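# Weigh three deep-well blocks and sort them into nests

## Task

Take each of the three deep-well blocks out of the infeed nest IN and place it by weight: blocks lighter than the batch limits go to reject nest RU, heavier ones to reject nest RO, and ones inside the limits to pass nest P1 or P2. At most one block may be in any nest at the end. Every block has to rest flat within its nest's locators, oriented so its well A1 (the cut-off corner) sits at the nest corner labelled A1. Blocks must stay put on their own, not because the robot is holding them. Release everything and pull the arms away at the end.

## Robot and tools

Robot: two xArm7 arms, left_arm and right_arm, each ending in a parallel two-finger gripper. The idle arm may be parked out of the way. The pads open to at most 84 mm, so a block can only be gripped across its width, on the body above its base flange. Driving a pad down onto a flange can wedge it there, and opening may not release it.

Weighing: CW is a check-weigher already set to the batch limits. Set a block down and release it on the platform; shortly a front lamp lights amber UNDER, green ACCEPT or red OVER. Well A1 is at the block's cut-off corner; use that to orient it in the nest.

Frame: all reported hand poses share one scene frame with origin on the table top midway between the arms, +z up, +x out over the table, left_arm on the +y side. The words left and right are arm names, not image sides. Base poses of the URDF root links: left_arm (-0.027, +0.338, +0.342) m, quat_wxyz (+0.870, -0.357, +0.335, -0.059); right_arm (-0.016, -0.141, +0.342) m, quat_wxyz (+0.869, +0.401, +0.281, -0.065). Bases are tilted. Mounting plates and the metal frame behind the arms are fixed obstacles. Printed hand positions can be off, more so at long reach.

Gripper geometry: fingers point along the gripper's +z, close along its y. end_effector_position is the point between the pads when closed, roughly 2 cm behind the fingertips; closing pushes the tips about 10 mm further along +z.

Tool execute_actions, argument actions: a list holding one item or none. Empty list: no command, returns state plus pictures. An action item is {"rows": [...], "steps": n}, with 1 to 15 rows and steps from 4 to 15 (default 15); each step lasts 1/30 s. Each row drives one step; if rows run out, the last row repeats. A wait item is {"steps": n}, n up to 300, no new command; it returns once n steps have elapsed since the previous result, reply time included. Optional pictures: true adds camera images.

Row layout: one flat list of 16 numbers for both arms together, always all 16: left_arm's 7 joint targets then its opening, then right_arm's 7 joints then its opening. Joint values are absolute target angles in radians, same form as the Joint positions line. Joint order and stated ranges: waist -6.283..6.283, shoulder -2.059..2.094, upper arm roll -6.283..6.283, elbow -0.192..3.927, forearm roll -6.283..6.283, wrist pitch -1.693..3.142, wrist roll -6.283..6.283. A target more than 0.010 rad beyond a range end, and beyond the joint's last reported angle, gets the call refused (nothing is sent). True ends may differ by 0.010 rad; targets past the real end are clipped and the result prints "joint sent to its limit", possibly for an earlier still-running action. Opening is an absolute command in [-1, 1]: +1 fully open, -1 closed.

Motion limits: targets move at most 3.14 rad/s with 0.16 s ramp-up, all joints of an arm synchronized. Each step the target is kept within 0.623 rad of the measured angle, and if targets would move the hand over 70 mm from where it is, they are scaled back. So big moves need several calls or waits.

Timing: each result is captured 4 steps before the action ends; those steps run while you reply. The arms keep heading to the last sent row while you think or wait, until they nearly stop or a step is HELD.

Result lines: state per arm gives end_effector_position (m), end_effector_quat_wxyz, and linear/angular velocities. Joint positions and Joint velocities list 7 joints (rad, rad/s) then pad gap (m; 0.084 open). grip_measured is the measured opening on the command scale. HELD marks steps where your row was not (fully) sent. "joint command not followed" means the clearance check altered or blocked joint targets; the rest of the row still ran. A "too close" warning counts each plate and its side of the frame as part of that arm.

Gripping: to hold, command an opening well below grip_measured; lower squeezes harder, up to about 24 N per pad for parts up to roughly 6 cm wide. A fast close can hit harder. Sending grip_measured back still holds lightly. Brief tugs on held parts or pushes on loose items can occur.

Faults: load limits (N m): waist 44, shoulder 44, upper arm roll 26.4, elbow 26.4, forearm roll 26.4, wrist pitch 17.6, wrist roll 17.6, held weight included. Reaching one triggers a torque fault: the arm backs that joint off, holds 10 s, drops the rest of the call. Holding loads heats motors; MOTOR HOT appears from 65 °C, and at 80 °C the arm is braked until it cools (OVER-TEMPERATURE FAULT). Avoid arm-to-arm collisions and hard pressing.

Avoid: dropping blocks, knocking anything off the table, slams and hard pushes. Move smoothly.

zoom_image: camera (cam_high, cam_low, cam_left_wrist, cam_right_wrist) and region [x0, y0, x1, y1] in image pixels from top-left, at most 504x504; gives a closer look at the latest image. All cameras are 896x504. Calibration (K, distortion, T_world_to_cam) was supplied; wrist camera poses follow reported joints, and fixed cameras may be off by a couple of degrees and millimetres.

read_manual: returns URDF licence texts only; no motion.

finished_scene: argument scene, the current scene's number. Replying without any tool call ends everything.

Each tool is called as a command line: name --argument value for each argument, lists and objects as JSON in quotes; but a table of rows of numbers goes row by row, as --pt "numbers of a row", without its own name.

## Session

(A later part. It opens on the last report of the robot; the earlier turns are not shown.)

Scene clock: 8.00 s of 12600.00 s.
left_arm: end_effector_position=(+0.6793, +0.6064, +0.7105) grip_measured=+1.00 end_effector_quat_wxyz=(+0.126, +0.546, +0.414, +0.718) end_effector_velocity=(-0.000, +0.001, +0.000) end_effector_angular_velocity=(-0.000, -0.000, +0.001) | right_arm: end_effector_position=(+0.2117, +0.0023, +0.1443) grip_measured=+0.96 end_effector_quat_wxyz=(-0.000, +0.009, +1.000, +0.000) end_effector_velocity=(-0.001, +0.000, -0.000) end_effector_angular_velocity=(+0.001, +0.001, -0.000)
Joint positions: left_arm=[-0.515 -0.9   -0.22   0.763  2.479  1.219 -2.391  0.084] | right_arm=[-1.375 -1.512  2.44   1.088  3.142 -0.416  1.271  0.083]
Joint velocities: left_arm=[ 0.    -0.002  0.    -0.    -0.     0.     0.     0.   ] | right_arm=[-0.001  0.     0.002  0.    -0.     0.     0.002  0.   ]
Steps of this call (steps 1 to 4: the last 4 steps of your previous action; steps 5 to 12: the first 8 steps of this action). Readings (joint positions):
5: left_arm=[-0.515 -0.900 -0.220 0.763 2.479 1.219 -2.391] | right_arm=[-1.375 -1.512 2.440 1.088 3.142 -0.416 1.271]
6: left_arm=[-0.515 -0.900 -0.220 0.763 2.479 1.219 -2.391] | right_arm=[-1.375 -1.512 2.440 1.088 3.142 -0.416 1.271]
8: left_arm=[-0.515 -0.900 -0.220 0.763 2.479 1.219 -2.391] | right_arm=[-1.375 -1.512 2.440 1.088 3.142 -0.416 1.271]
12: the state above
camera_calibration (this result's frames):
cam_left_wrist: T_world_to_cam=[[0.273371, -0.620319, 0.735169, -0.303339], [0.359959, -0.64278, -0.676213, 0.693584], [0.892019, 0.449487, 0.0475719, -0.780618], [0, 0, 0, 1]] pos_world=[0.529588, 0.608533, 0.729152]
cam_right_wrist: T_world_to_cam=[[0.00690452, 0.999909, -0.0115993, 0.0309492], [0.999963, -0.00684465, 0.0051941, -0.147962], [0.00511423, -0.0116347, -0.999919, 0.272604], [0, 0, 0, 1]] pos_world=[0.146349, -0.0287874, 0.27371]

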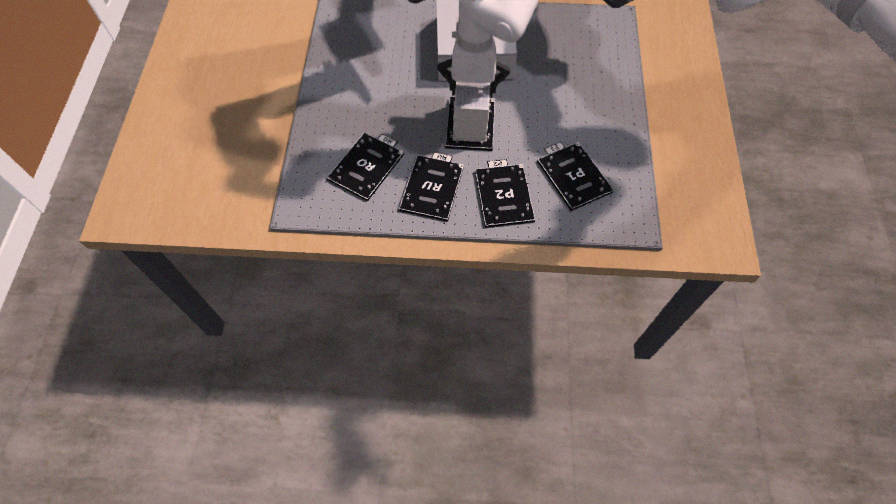

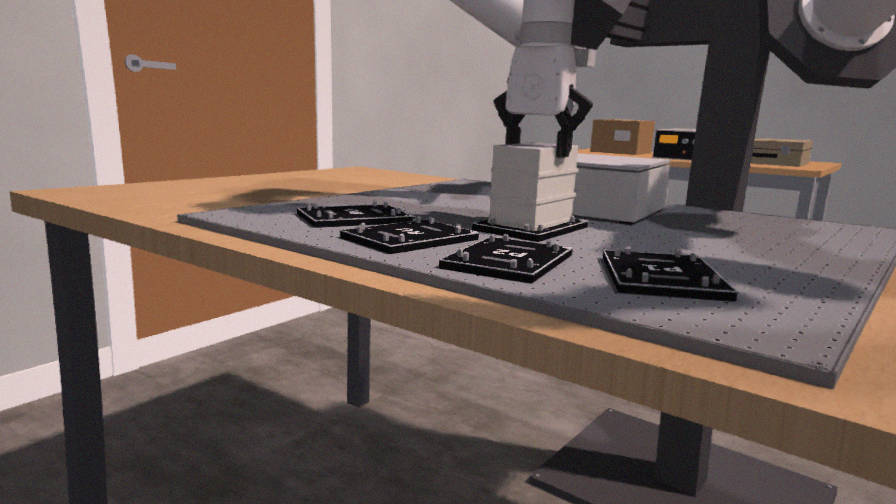

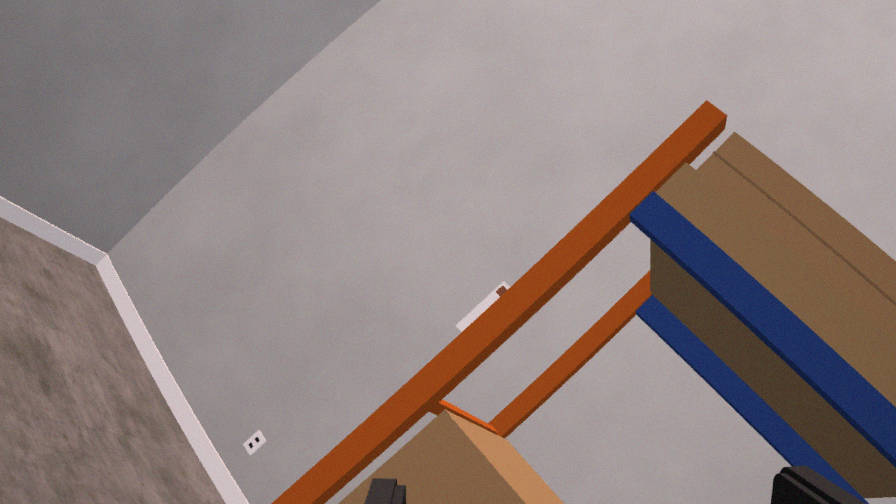

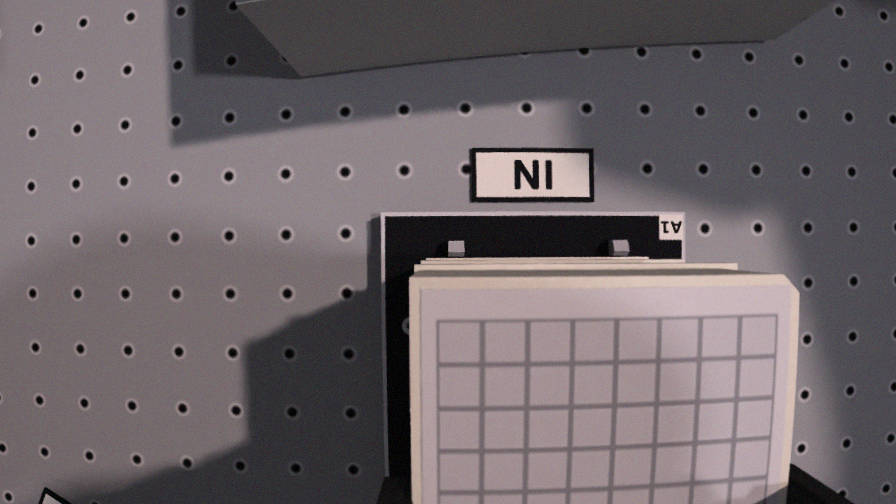

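execute_actions --actions '[{"rows":[[-0.515,-0.9,-0.22,0.763,2.479,1.219,-2.391,1,-1.34,-1.47,2.437,1.072,3.1416,-0.455,1.271,0.3],[-0.515,-0.9,-0.22,0.763,2.479,1.219,-2.391,1,-1.34,-1.47,2.437,1.072,3.1416,-0.455,1.271,0.3],[-0.515,-0.9,-0.22,0.763,2.479,1.219,-2.391,1,-1.34,-1.47,2.437,1.072,3.1416,-0.455,1.271,0.3],[-0.515,-0.9,-0.22,0.763,2.479,1.219,-2.391,1,-1.34,-1.47,2.437,1.072,3.1416,-0.455,1.271,0.3],[-0.515,-0.9,-0.22,0.763,2.479,1.219,-2.391,1,-1.277,-1.395,2.431,1.051,3.1416,-0.531,1.271,0.3]],"steps":15}]'

execute_actions --actions '[{"rows":[[-0.515,-0.9,-0.22,0.763,2.479,1.219,-2.391,1,-1.05,-1.45,2.5,1.2,3.1416,-0.62,1.483,0.3]],"steps":15}]'

execute_actions --actions '[{"rows":[[-0.515,-0.9,-0.22,0.763,2.479,1.219,-2.391,1,-1.0047,-1.6305,2.9647,1.26,3.1416,-0.6421,1.9,0.3]],"steps":15}]'

execute_actions --actions '[{"steps":15}]' --pictures true

Scene clock: 9.33 s of 12600.00 s.
left_arm: end_effector_position=(+0.6793, +0.6064, +0.7105) grip_measured=+1.00 end_effector_quat_wxyz=(+0.126, +0.546, +0.414, +0.718) end_effector_velocity=(+0.000, -0.001, +0.000) end_effector_angular_velocity=(+0.001, -0.001, -0.002) | right_arm: end_effector_position=(+0.2112, +0.0045, +0.2033) grip_measured=+0.96 end_effector_quat_wxyz=(-0.000, +0.009, +1.000, +0.005) end_effector_velocity=(-0.011, -0.026, +0.003) end_effector_angular_velocity=(-0.066, +0.024, +0.003)
Joint positions: left_arm=[-0.515 -0.9   -0.22   0.763  2.479  1.219 -2.391  0.084] | right_arm=[-1.275 -1.393  2.431  1.055  3.142 -0.529  1.271  0.083]
Joint velocities: left_arm=[-0.     0.002 -0.002  0.     0.     0.     0.     0.   ] | right_arm=[ 0.013  0.014  0.001 -0.042  0.002 -0.047 -0.    -0.   ]
Steps of this call (steps 1 to 4: the last 4 steps of your previous action; steps 5 to 15: the robot went on to your last target; steps 16 to 29: nothing new was sent; steps 30 to 40: the first 11 steps of this action). Readings (joint positions):
30: left_arm=[-0.515 -0.900 -0.220 0.763 2.479 1.219 -2.391] | right_arm=[-1.374 -1.512 2.440 1.088 3.142 -0.416 1.271]
31: left_arm=[-0.515 -0.900 -0.220 0.763 2.479 1.219 -2.391] | right_arm=[-1.369 -1.505 2.440 1.083 3.142 -0.424 1.271]
33: left_arm=[-0.515 -0.900 -0.220 0.763 2.479 1.219 -2.391] | right_arm=[-1.349 -1.481 2.438 1.073 3.142 -0.446 1.271]
37: left_arm=[-0.515 -0.900 -0.220 0.763 2.479 1.219 -2.391] | right_arm=[-1.297 -1.419 2.433 1.055 3.142 -0.508 1.271]
40: the state above

Scene clock: 9.83 s of 12600.00 s.
left_arm: end_effector_position=(+0.6793, +0.6064, +0.7105) grip_measured=+1.00 end_effector_quat_wxyz=(+0.126, +0.546, +0.414, +0.718) end_effector_velocity=(+0.000, +0.001, +0.001) end_effector_angular_velocity=(-0.001, -0.001, +0.001) | right_arm: end_effector_position=(+0.1813, +0.0834, +0.2751) grip_measured=+0.96 end_effector_quat_wxyz=(+0.075, +0.013, +0.995, +0.067) end_effector_velocity=(+0.044, -0.053, -0.030) end_effector_angular_velocity=(-0.126, -0.017, -0.149)
Joint positions: left_arm=[-0.515 -0.9   -0.22   0.763  2.479  1.219 -2.391  0.084] | right_arm=[-1.047 -1.449  2.505  1.202  3.142 -0.619  1.48   0.083]
Joint velocities: left_arm=[-0.    -0.    -0.     0.001 -0.     0.    -0.     0.   ] | right_arm=[-0.036 -0.035 -0.087 -0.064 -0.013 -0.029  0.056 -0.   ]
Steps of this call (steps 1 to 4: the last 4 steps of your previous action; steps 5 to 15: the first 11 steps of this action). Readings (joint positions):
5: left_arm=[-0.515 -0.900 -0.220 0.763 2.479 1.219 -2.391] | right_arm=[-1.277 -1.397 2.431 1.050 3.142 -0.531 1.272]
6: left_arm=[-0.515 -0.900 -0.220 0.763 2.479 1.219 -2.391] | right_arm=[-1.270 -1.400 2.433 1.056 3.141 -0.536 1.282]
8: left_arm=[-0.515 -0.900 -0.220 0.763 2.479 1.219 -2.391] | right_arm=[-1.210 -1.419 2.448 1.094 3.141 -0.561 1.343]
12: left_arm=[-0.515 -0.900 -0.220 0.763 2.479 1.219 -2.391] | right_arm=[-1.068 -1.443 2.499 1.191 3.142 -0.610 1.460]
15: the state above

Scene clock: 10.33 s of 12600.00 s.
left_arm: end_effector_position=(+0.6793, +0.6064, +0.7105) grip_measured=+1.00 end_effector_quat_wxyz=(+0.126, +0.546, +0.414, +0.718) end_effector_velocity=(-0.001, +0.001, +0.001) end_effector_angular_velocity=(-0.000, -0.003, +0.001) | right_arm: end_effector_position=(+0.0257, +0.0662, +0.2257) grip_measured=+0.96 end_effector_quat_wxyz=(+0.020, +0.001, +1.000, +0.023) end_effector_velocity=(-0.520, -0.155, -0.149) end_effector_angular_velocity=(-0.379, +0.369, +0.071)
Joint positions: left_arm=[-0.515 -0.9   -0.22   0.763  2.479  1.219 -2.391  0.084] | right_arm=[-1.018 -1.583  2.841  1.243  3.142 -0.636  1.788  0.083]
Joint velocities: left_arm=[-0.    -0.002 -0.002  0.     0.    -0.     0.     0.   ] | right_arm=[ 0.123 -0.437  1.131  0.146  0.004 -0.053  0.996 -0.   ]
Steps of this call (steps 1 to 4: the last 4 steps of your previous action; steps 5 to 15: the first 11 steps of this action). Readings (joint positions):
5: left_arm=[-0.515 -0.900 -0.220 0.763 2.479 1.219 -2.391] | right_arm=[-1.052 -1.451 2.498 1.197 3.141 -0.620 1.484]
6: left_arm=[-0.515 -0.900 -0.220 0.763 2.479 1.219 -2.391] | right_arm=[-1.052 -1.453 2.505 1.199 3.141 -0.621 1.494]
8: left_arm=[-0.515 -0.900 -0.220 0.763 2.479 1.219 -2.391] | right_arm=[-1.048 -1.476 2.564 1.210 3.140 -0.624 1.554]
12: left_arm=[-0.515 -0.900 -0.220 0.763 2.479 1.219 -2.391] | right_arm=[-1.029 -1.539 2.729 1.229 3.142 -0.631 1.688]
15: the state above

Scene clock: 10.83 s of 12600.00 s.
left_arm: end_effector_position=(+0.6793, +0.6064, +0.7105) grip_measured=+1.00 end_effector_quat_wxyz=(+0.126, +0.546, +0.414, +0.718) end_effector_velocity=(+0.000, -0.001, -0.001) end_effector_angular_velocity=(+0.001, +0.002, -0.003) | right_arm: end_effector_position=(-0.0298, +0.0457, +0.2106) grip_measured=+0.96 end_effector_quat_wxyz=(-0.000, +0.001, +1.000, +0.000) end_effector_velocity=(-0.004, -0.003, -0.002) end_effector_angular_velocity=(-0.005, +0.002, +0.007)
Joint positions: left_arm=[-0.515 -0.9   -0.22   0.763  2.479  1.219 -2.391  0.084] | right_arm=[-1.005 -1.63   2.963  1.26   3.141 -0.642  1.9    0.083]
Joint velocities: left_arm=[-0.     0.001  0.001 -0.001 -0.    -0.001 -0.     0.   ] | right_arm=[ 0.003 -0.004  0.01  -0.001  0.001  0.     0.003 -0.   ]
Kept back: nothing.
Steps of this call (steps 1 to 4: the last 4 steps of your previous action; steps 5 to 15: the robot went on to your last target). Readings (joint positions):
1: left_arm=[-0.515 -0.900 -0.220 0.763 2.479 1.219 -2.391] | right_arm=[-1.014 -1.597 2.878 1.248 3.142 -0.638 1.821]
2: left_arm=[-0.515 -0.900 -0.220 0.763 2.479 1.219 -2.391] | right_arm=[-1.010 -1.611 2.913 1.253 3.142 -0.639 1.851]
4: left_arm=[-0.515 -0.900 -0.220 0.763 2.479 1.219 -2.391] | right_arm=[-1.004 -1.628 2.960 1.257 3.143 -0.641 1.887]
8: left_arm=[-0.515 -0.900 -0.220 0.763 2.479 1.219 -2.391] | right_arm=[-1.005 -1.630 2.961 1.260 3.141 -0.642 1.899]
15: the state above
camera_calibration (this result's frames):
cam_left_wrist: T_world_to_cam=[[0.273371, -0.620319, 0.735169, -0.303339], [0.359959, -0.642779, -0.676213, 0.693584], [0.892019, 0.449488, 0.0475722, -0.780618], [0, 0, 0, 1]] pos_world=[0.529588, 0.608533, 0.729152]
cam_right_wrist: T_world_to_cam=[[-0.0102771, 0.999883, -0.0113242, -0.010571], [0.999933, 0.0103375, 0.00528155, 0.0926969], [0.005398, -0.0112692, -0.999922, 0.340616], [0, 0, 0, 1]] pos_world=[-0.094638, 0.01345, 0.33998]

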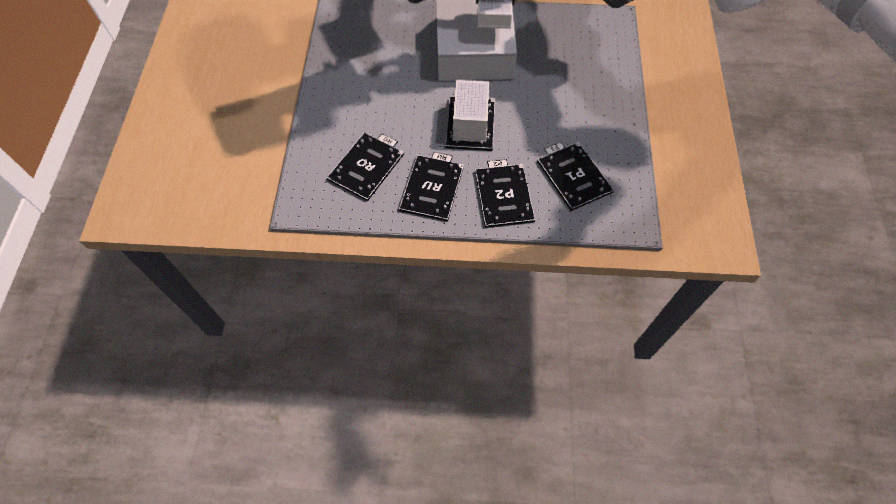

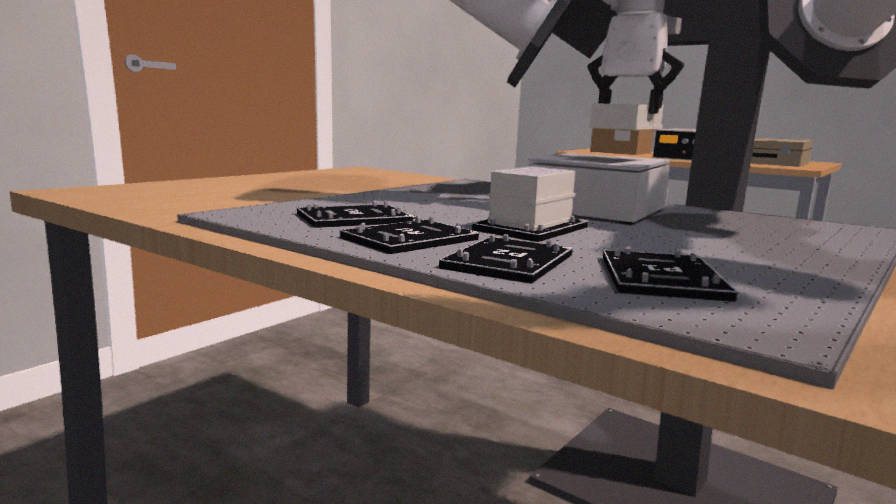

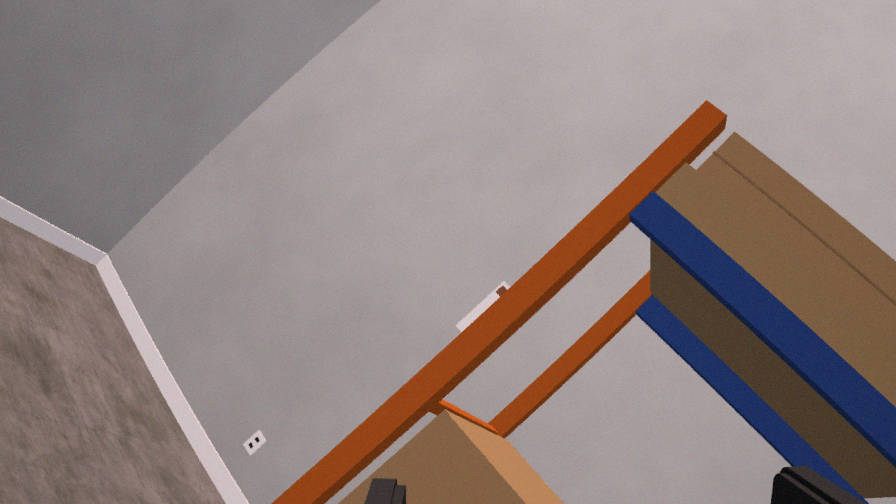

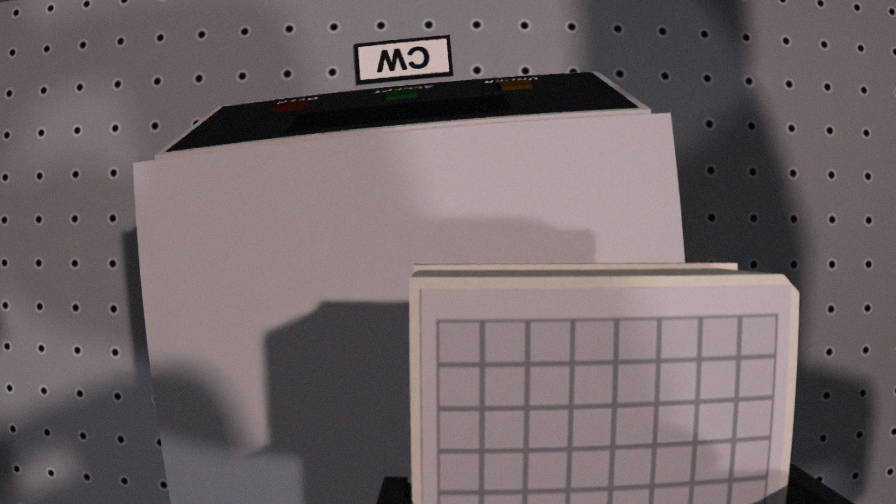

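execute_actions --actions '[{"rows":[[-0.515,-0.9,-0.22,0.763,2.479,1.219,-2.391,1,-1.02,-1.715,2.9627,1.277,3.1416,-0.573,1.9,0.3],[-0.515,-0.9,-0.22,0.763,2.479,1.219,-2.391,1,-1.02,-1.715,2.9627,1.277,3.1416,-0.573,1.9,0.3],[-0.515,-0.9,-0.22,0.763,2.479,1.219,-2.391,1,-1.02,-1.715,2.9627,1.277,3.1416,-0.573,1.9,0.3],[-0.515,-0.9,-0.22,0.763,2.479,1.219,-2.391,1,-1.02,-1.715,2.9627,1.277,3.1416,-0.573,1.9,0.3],[-0.515,-0.9,-0.22,0.763,2.479,1.219,-2.391,1,-1.02,-1.715,2.9627,1.277,3.1416,-0.573,1.9,0.3],[-0.515,-0.9,-0.22,0.763,2.479,1.219,-2.391,1,-1.027,-1.754,2.9618,1.2855,3.1416,-0.542,1.9,0.3]],"steps":15}]'

execute_actions --actions '[{"rows":[[-0.515,-0.9,-0.22,0.763,2.479,1.219,-2.391,1,-1.0298,-1.7681,2.9615,1.2886,3.1416,-0.5308,1.9,0.3]],"steps":12}]'

execute_actions --actions '[{"rows":[[-0.515,-0.9,-0.22,0.763,2.479,1.219,-2.391,1,-1.0298,-1.7695,2.9615,1.2889,3.1416,-0.5298,1.9,1]],"steps":12}]'

execute_actions --actions '[{"steps":35}]' --pictures true

Scene clock: 11.67 s of 12600.00 s.
left_arm: end_effector_position=(+0.6793, +0.6064, +0.7105) grip_measured=+1.00 end_effector_quat_wxyz=(+0.126, +0.546, +0.414, +0.718) end_effector_velocity=(-0.000, -0.000, +0.000) end_effector_angular_velocity=(+0.000, -0.000, -0.000) | right_arm: end_effector_position=(-0.0301, +0.0443, +0.1562) grip_measured=+0.96 end_effector_quat_wxyz=(+0.000, +0.000, +1.000, -0.002) end_effector_velocity=(-0.002, +0.008, -0.009) end_effector_angular_velocity=(+0.023, +0.007, -0.003)
Joint positions: left_arm=[-0.515 -0.9   -0.22   0.763  2.479  1.219 -2.391  0.084] | right_arm=[-1.027 -1.755  2.962  1.284  3.142 -0.544  1.9    0.083]
Joint velocities: left_arm=[-0.    -0.    -0.001 -0.001  0.     0.     0.     0.   ] | right_arm=[-0.004 -0.022 -0.003  0.016  0.001  0.031  0.001  0.   ]
Steps of this call (steps 1 to 14: the robot went on to your last target; steps 15 to 25: the first 11 steps of this action). Readings (joint positions):
15: left_arm=[-0.515 -0.900 -0.220 0.763 2.479 1.219 -2.391] | right_arm=[-1.005 -1.631 2.965 1.260 3.142 -0.641 1.900]
16: left_arm=[-0.515 -0.900 -0.220 0.763 2.479 1.219 -2.391] | right_arm=[-1.006 -1.638 2.964 1.263 3.142 -0.633 1.900]
18: left_arm=[-0.515 -0.900 -0.220 0.763 2.479 1.219 -2.391] | right_arm=[-1.014 -1.684 2.963 1.276 3.142 -0.595 1.900]
22: left_arm=[-0.515 -0.900 -0.220 0.763 2.479 1.219 -2.391] | right_arm=[-1.024 -1.738 2.962 1.280 3.142 -0.556 1.900]
25: the state above

Scene clock: 12.07 s of 12600.00 s.
left_arm: end_effector_position=(+0.6793, +0.6064, +0.7105) grip_measured=+1.00 end_effector_quat_wxyz=(+0.126, +0.546, +0.414, +0.718) end_effector_velocity=(-0.000, +0.000, +0.001) end_effector_angular_velocity=(-0.000, -0.002, +0.001) | right_arm: end_effector_position=(-0.0304, +0.0453, +0.1510) grip_measured=+0.96 end_effector_quat_wxyz=(-0.000, +0.000, +1.000, -0.000) end_effector_velocity=(+0.000, +0.000, -0.001) end_effector_angular_velocity=(+0.001, +0.001, -0.000)
Joint positions: left_arm=[-0.515 -0.9   -0.22   0.763  2.479  1.219 -2.391  0.084] | right_arm=[-1.03  -1.767  2.962  1.288  3.142 -0.532  1.9    0.083]
Joint velocities: left_arm=[ 0.    -0.001 -0.002  0.    -0.     0.    -0.     0.   ] | right_arm=[-0.001 -0.001 -0.001 -0.     0.     0.003 -0.001  0.   ]
Steps of this call (steps 1 to 4: the last 4 steps of your previous action; steps 5 to 12: the first 8 steps of this action). Readings (joint positions):
5: left_arm=[-0.515 -0.900 -0.220 0.763 2.479 1.219 -2.391] | right_arm=[-1.027 -1.753 2.962 1.286 3.142 -0.542 1.900]
6: left_arm=[-0.515 -0.900 -0.220 0.763 2.479 1.219 -2.391] | right_arm=[-1.028 -1.757 2.962 1.288 3.142 -0.538 1.900]
8: left_arm=[-0.515 -0.900 -0.220 0.763 2.479 1.219 -2.391] | right_arm=[-1.029 -1.765 2.962 1.288 3.142 -0.533 1.900]
12: the state above

Scene clock: 12.47 s of 12600.00 s.
left_arm: end_effector_position=(+0.6793, +0.6064, +0.7105) grip_measured=+1.00 end_effector_quat_wxyz=(+0.126, +0.546, +0.414, +0.718) end_effector_velocity=(-0.000, -0.000, +0.002) end_effector_angular_velocity=(-0.000, -0.003, -0.001) | right_arm: end_effector_position=(-0.0305, +0.0454, +0.1495) grip_measured=+1.00 end_effector_quat_wxyz=(-0.000, -0.000, +1.000, +0.000) end_effector_velocity=(-0.000, -0.000, +0.001) end_effector_angular_velocity=(-0.002, +0.001, +0.001)
Joint positions: left_arm=[-0.515 -0.9   -0.22   0.763  2.479  1.219 -2.391  0.084] | right_arm=[-1.03  -1.77   2.961  1.289  3.142 -0.529  1.9    0.084]
Joint velocities: left_arm=[-0.    -0.001 -0.002  0.001 -0.    -0.002  0.     0.   ] | right_arm=[-0.001  0.002  0.     0.    -0.    -0.004 -0.001  0.   ]
Steps of this call (steps 1 to 4: the last 4 steps of your previous action; steps 5 to 12: the first 8 steps of this action). Readings (joint positions):
5: left_arm=[-0.515 -0.900 -0.220 0.763 2.479 1.219 -2.391] | right_arm=[-1.030 -1.767 2.962 1.288 3.142 -0.532 1.900]
6: left_arm=[-0.515 -0.900 -0.220 0.763 2.479 1.219 -2.391] | right_arm=[-1.030 -1.768 2.962 1.289 3.142 -0.532 1.900]
8: left_arm=[-0.515 -0.900 -0.220 0.763 2.479 1.219 -2.391] | right_arm=[-1.030 -1.769 2.961 1.289 3.142 -0.530 1.900]
12: the state above

Scene clock: 13.63 s of 12600.00 s.
left_arm: end_effector_position=(+0.6793, +0.6064, +0.7105) grip_measured=+1.00 end_effector_quat_wxyz=(+0.126, +0.546, +0.414, +0.718) end_effector_velocity=(+0.000, -0.002, -0.001) end_effector_angular_velocity=(+0.001, +0.001, -0.003) | right_arm: end_effector_position=(-0.0305, +0.0454, +0.1499) grip_measured=+1.00 end_effector_quat_wxyz=(-0.000, -0.000, +1.000, +0.000) end_effector_velocity=(-0.000, +0.000, +0.000) end_effector_angular_velocity=(+0.000, -0.000, -0.001)
Joint positions: left_arm=[-0.515 -0.9   -0.22   0.763  2.479  1.219 -2.391  0.084] | right_arm=[-1.03  -1.77   2.961  1.289  3.142 -0.53   1.9    0.084]
Joint velocities: left_arm=[ 0.     0.002 -0.    -0.     0.    -0.001 -0.     0.   ] | right_arm=[ 0.001 -0.     0.     0.     0.     0.     0.001 -0.   ]
Kept back: nothing.
Steps of this call (steps 1 to 4: the last 4 steps of your previous action; steps 5 to 15: the robot went on to your last target; steps 16 to 35: nothing new was sent). Readings (joint positions):
1: left_arm=[-0.515 -0.900 -0.220 0.763 2.479 1.219 -2.391] | right_arm=[-1.030 -1.770 2.961 1.289 3.142 -0.529 1.900]
2: left_arm=[-0.515 -0.900 -0.220 0.763 2.479 1.219 -2.391] | right_arm=[-1.030 -1.770 2.961 1.289 3.142 -0.529 1.900]
4: left_arm=[-0.515 -0.900 -0.220 0.763 2.479 1.219 -2.391] | right_arm=[-1.030 -1.770 2.961 1.289 3.142 -0.529 1.900]
8: left_arm=[-0.515 -0.900 -0.220 0.763 2.479 1.219 -2.391] | right_arm=[-1.030 -1.770 2.961 1.289 3.142 -0.530 1.900]
35: the state above
All arms were judged still, so your last target was given up. Only a new action makes them travel on or press farther. Fingers that are still opening or closing keep moving.
camera_calibration (this result's frames):
cam_left_wrist: T_world_to_cam=[[0.273371, -0.620319, 0.735169, -0.303339], [0.359959, -0.642779, -0.676213, 0.693584], [0.892019, 0.449488, 0.0475721, -0.780618], [0, 0, 0, 1]] pos_world=[0.529588, 0.608533, 0.729152]
cam_right_wrist: T_world_to_cam=[[-0.0114806, 0.999864, -0.0118796, -0.0108839], [0.999921, 0.0115413, 0.0050579, 0.0936605], [0.00519431, -0.0118206, -0.999917, 0.279929], [0, 0, 0, 1]] pos_world=[-0.0952321, 0.0131104, 0.279303]

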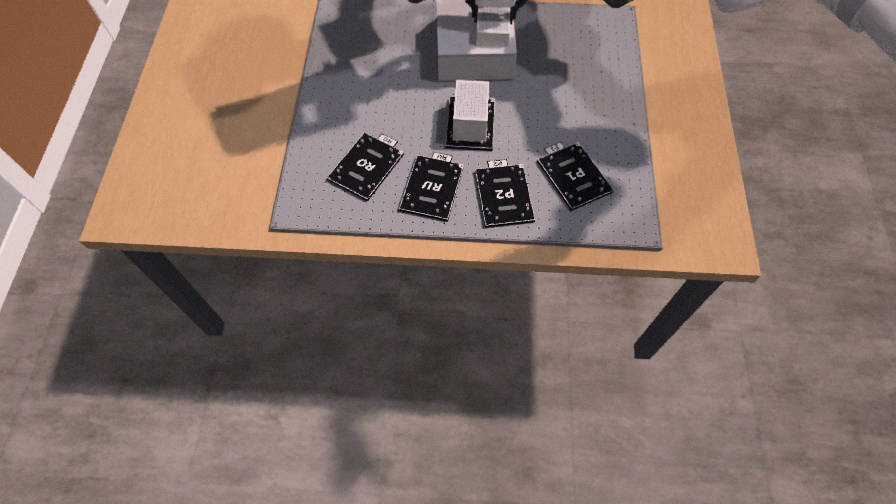

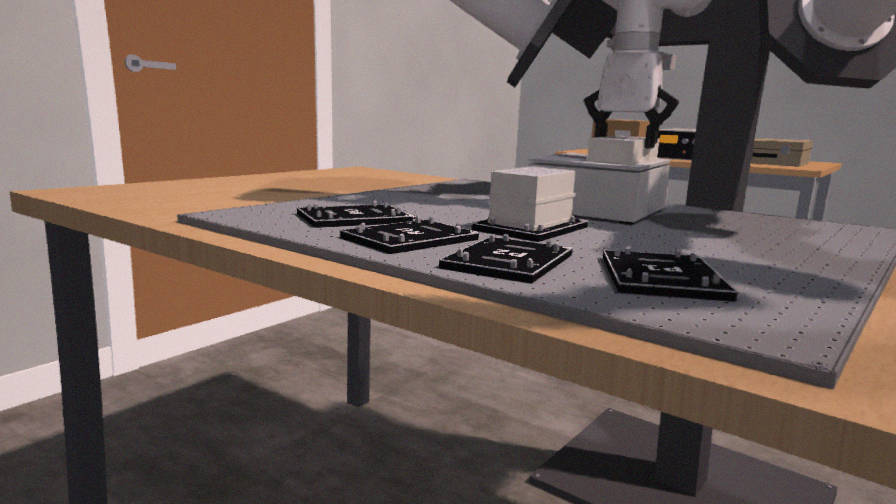

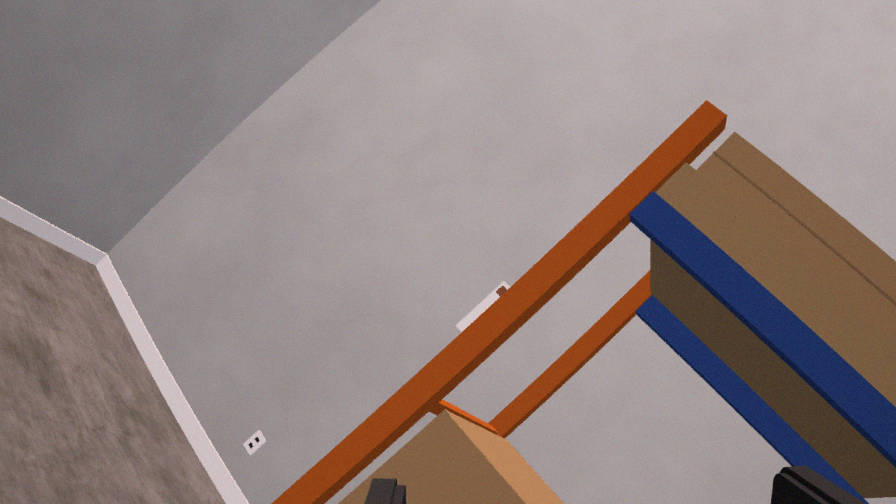

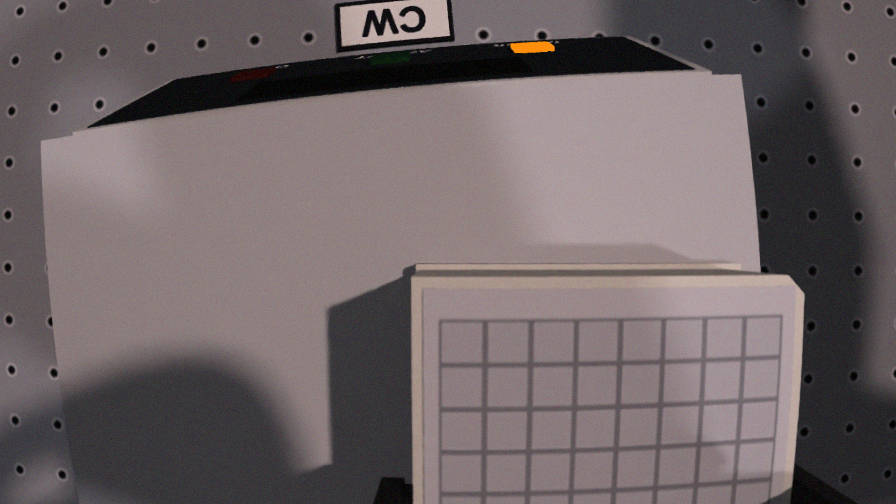

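execute_actions --actions '[{"rows":[[-0.515,-0.9,-0.22,0.763,2.479,1.219,-2.391,1,-1.027,-1.754,2.9618,1.2855,3.1416,-0.542,1.9,1]],"steps":12}]'

execute_actions --actions '[{"steps":30}]' --pictures true

Scene clock: 14.07 s of 12600.00 s.
left_arm: end_effector_position=(+0.6793, +0.6064, +0.7105) grip_measured=+1.00 end_effector_quat_wxyz=(+0.126, +0.546, +0.414, +0.718) end_effector_velocity=(+0.000, +0.000, -0.000) end_effector_angular_velocity=(-0.001, +0.001, +0.000) | right_arm: end_effector_position=(-0.0305, +0.0461, +0.1568) grip_measured=+1.00 end_effector_quat_wxyz=(-0.000, +0.000, +1.000, +0.001) end_effector_velocity=(+0.002, -0.008, -0.005) end_effector_angular_velocity=(-0.019, -0.006, -0.000)
Joint positions: left_arm=[-0.515 -0.9   -0.22   0.763  2.479  1.219 -2.391  0.084] | right_arm=[-1.027 -1.754  2.962  1.286  3.142 -0.542  1.9    0.084]
Joint velocities: left_arm=[-0.     0.     0.001  0.001 -0.    -0.    -0.     0.   ] | right_arm=[-0.002 -0.008  0.    -0.01  -0.    -0.002  0.001 -0.   ]
Steps of this call (steps 1 to 5: nothing new was sent; steps 6 to 13: the first 8 steps of this action). Readings (joint positions):
6: left_arm=[-0.515 -0.900 -0.220 0.763 2.479 1.219 -2.391] | right_arm=[-1.030 -1.769 2.962 1.289 3.142 -0.531 1.900]
7: left_arm=[-0.515 -0.900 -0.220 0.763 2.479 1.219 -2.391] | right_arm=[-1.029 -1.765 2.962 1.287 3.142 -0.534 1.900]
9: left_arm=[-0.515 -0.900 -0.220 0.763 2.479 1.219 -2.391] | right_arm=[-1.027 -1.756 2.962 1.286 3.142 -0.540 1.900]
13: the state above

Scene clock: 15.07 s of 12600.00 s.
left_arm: end_effector_position=(+0.6793, +0.6064, +0.7105) grip_measured=+1.00 end_effector_quat_wxyz=(+0.126, +0.546, +0.414, +0.718) end_effector_velocity=(-0.001, -0.000, +0.001) end_effector_angular_velocity=(+0.000, -0.002, -0.002) | right_arm: end_effector_position=(-0.0305, +0.0458, +0.1566) grip_measured=+1.00 end_effector_quat_wxyz=(-0.000, +0.000, +1.000, +0.000) end_effector_velocity=(-0.000, -0.000, -0.000) end_effector_angular_velocity=(-0.001, +0.001, -0.001)
Joint positions: left_arm=[-0.515 -0.9   -0.22   0.763  2.479  1.219 -2.391  0.084] | right_arm=[-1.027 -1.754  2.962  1.285  3.142 -0.542  1.9    0.084]
Joint velocities: left_arm=[ 0.    -0.002 -0.002 -0.001 -0.    -0.002 -0.     0.   ] | right_arm=[ 0.    -0.     0.    -0.     0.002  0.     0.     0.   ]
Kept back: nothing.
Steps of this call (steps 1 to 4: the last 4 steps of your previous action; steps 5 to 15: the robot went on to your last target; steps 16 to 30: nothing new was sent). Readings (joint positions):
1: left_arm=[-0.515 -0.900 -0.220 0.763 2.479 1.219 -2.391] | right_arm=[-1.027 -1.754 2.962 1.286 3.142 -0.542 1.900]
2: left_arm=[-0.515 -0.900 -0.220 0.763 2.479 1.219 -2.391] | right_arm=[-1.027 -1.754 2.962 1.285 3.142 -0.542 1.900]
4: left_arm=[-0.515 -0.900 -0.220 0.763 2.479 1.219 -2.391] | right_arm=[-1.027 -1.754 2.962 1.285 3.142 -0.542 1.900]
8: left_arm=[-0.515 -0.900 -0.220 0.763 2.479 1.219 -2.391] | right_arm=[-1.027 -1.754 2.962 1.285 3.142 -0.542 1.900]
30: the state above
All arms were judged still, so your last target was given up. Only a new action makes them travel on or press farther. Fingers that are still opening or closing keep moving.
camera_calibration (this result's frames):
cam_left_wrist: T_world_to_cam=[[0.273371, -0.620319, 0.735169, -0.303339], [0.359959, -0.642779, -0.676213, 0.693584], [0.892019, 0.449488, 0.047572, -0.780618], [0, 0, 0, 1]] pos_world=[0.529588, 0.608533, 0.729152]
cam_right_wrist: T_world_to_cam=[[-0.0112639, 0.999868, -0.0117124, -0.011216], [0.999923, 0.0113244, 0.00511575, 0.0936249], [0.00524771, -0.0116538, -0.999918, 0.28665], [0, 0, 0, 1]] pos_world=[-0.0952483, 0.0134948, 0.286016]

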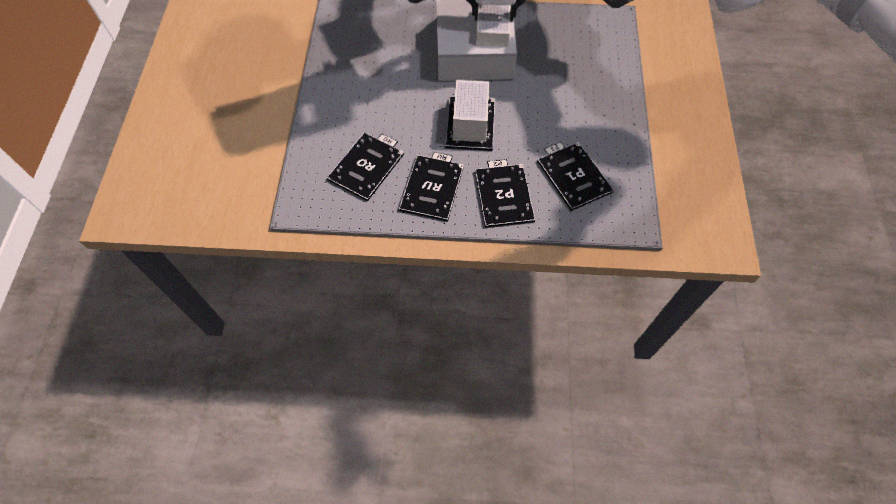

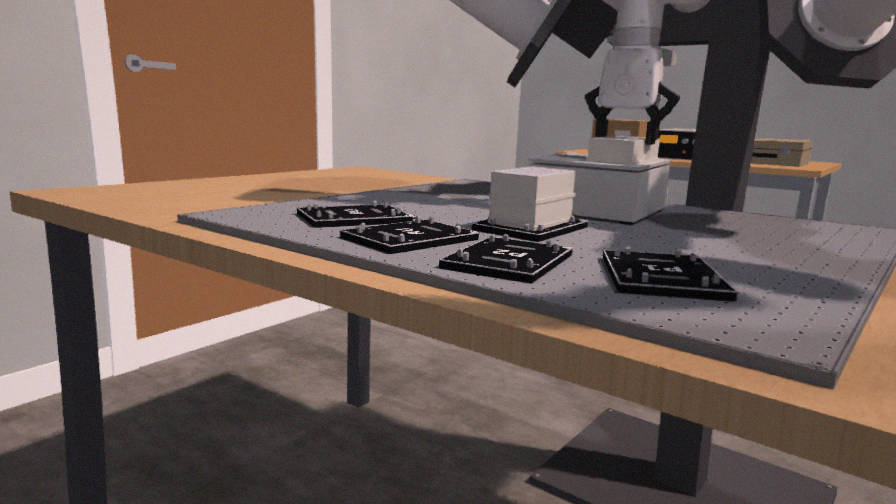

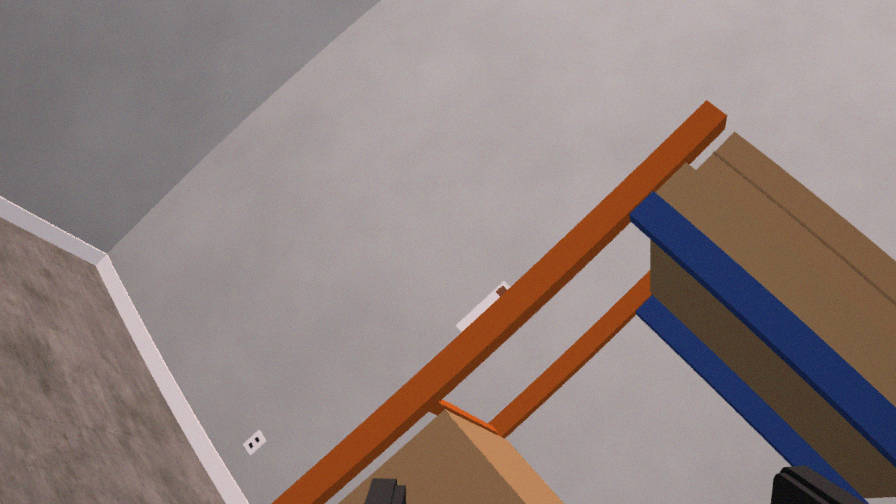

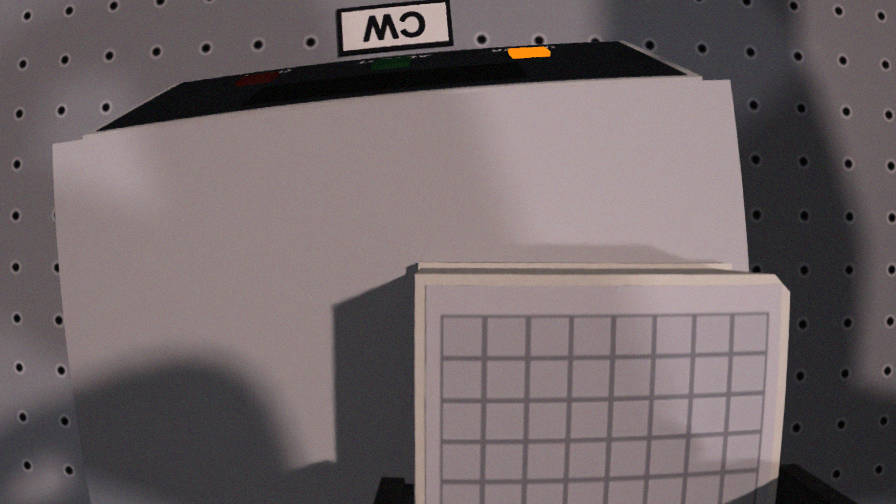

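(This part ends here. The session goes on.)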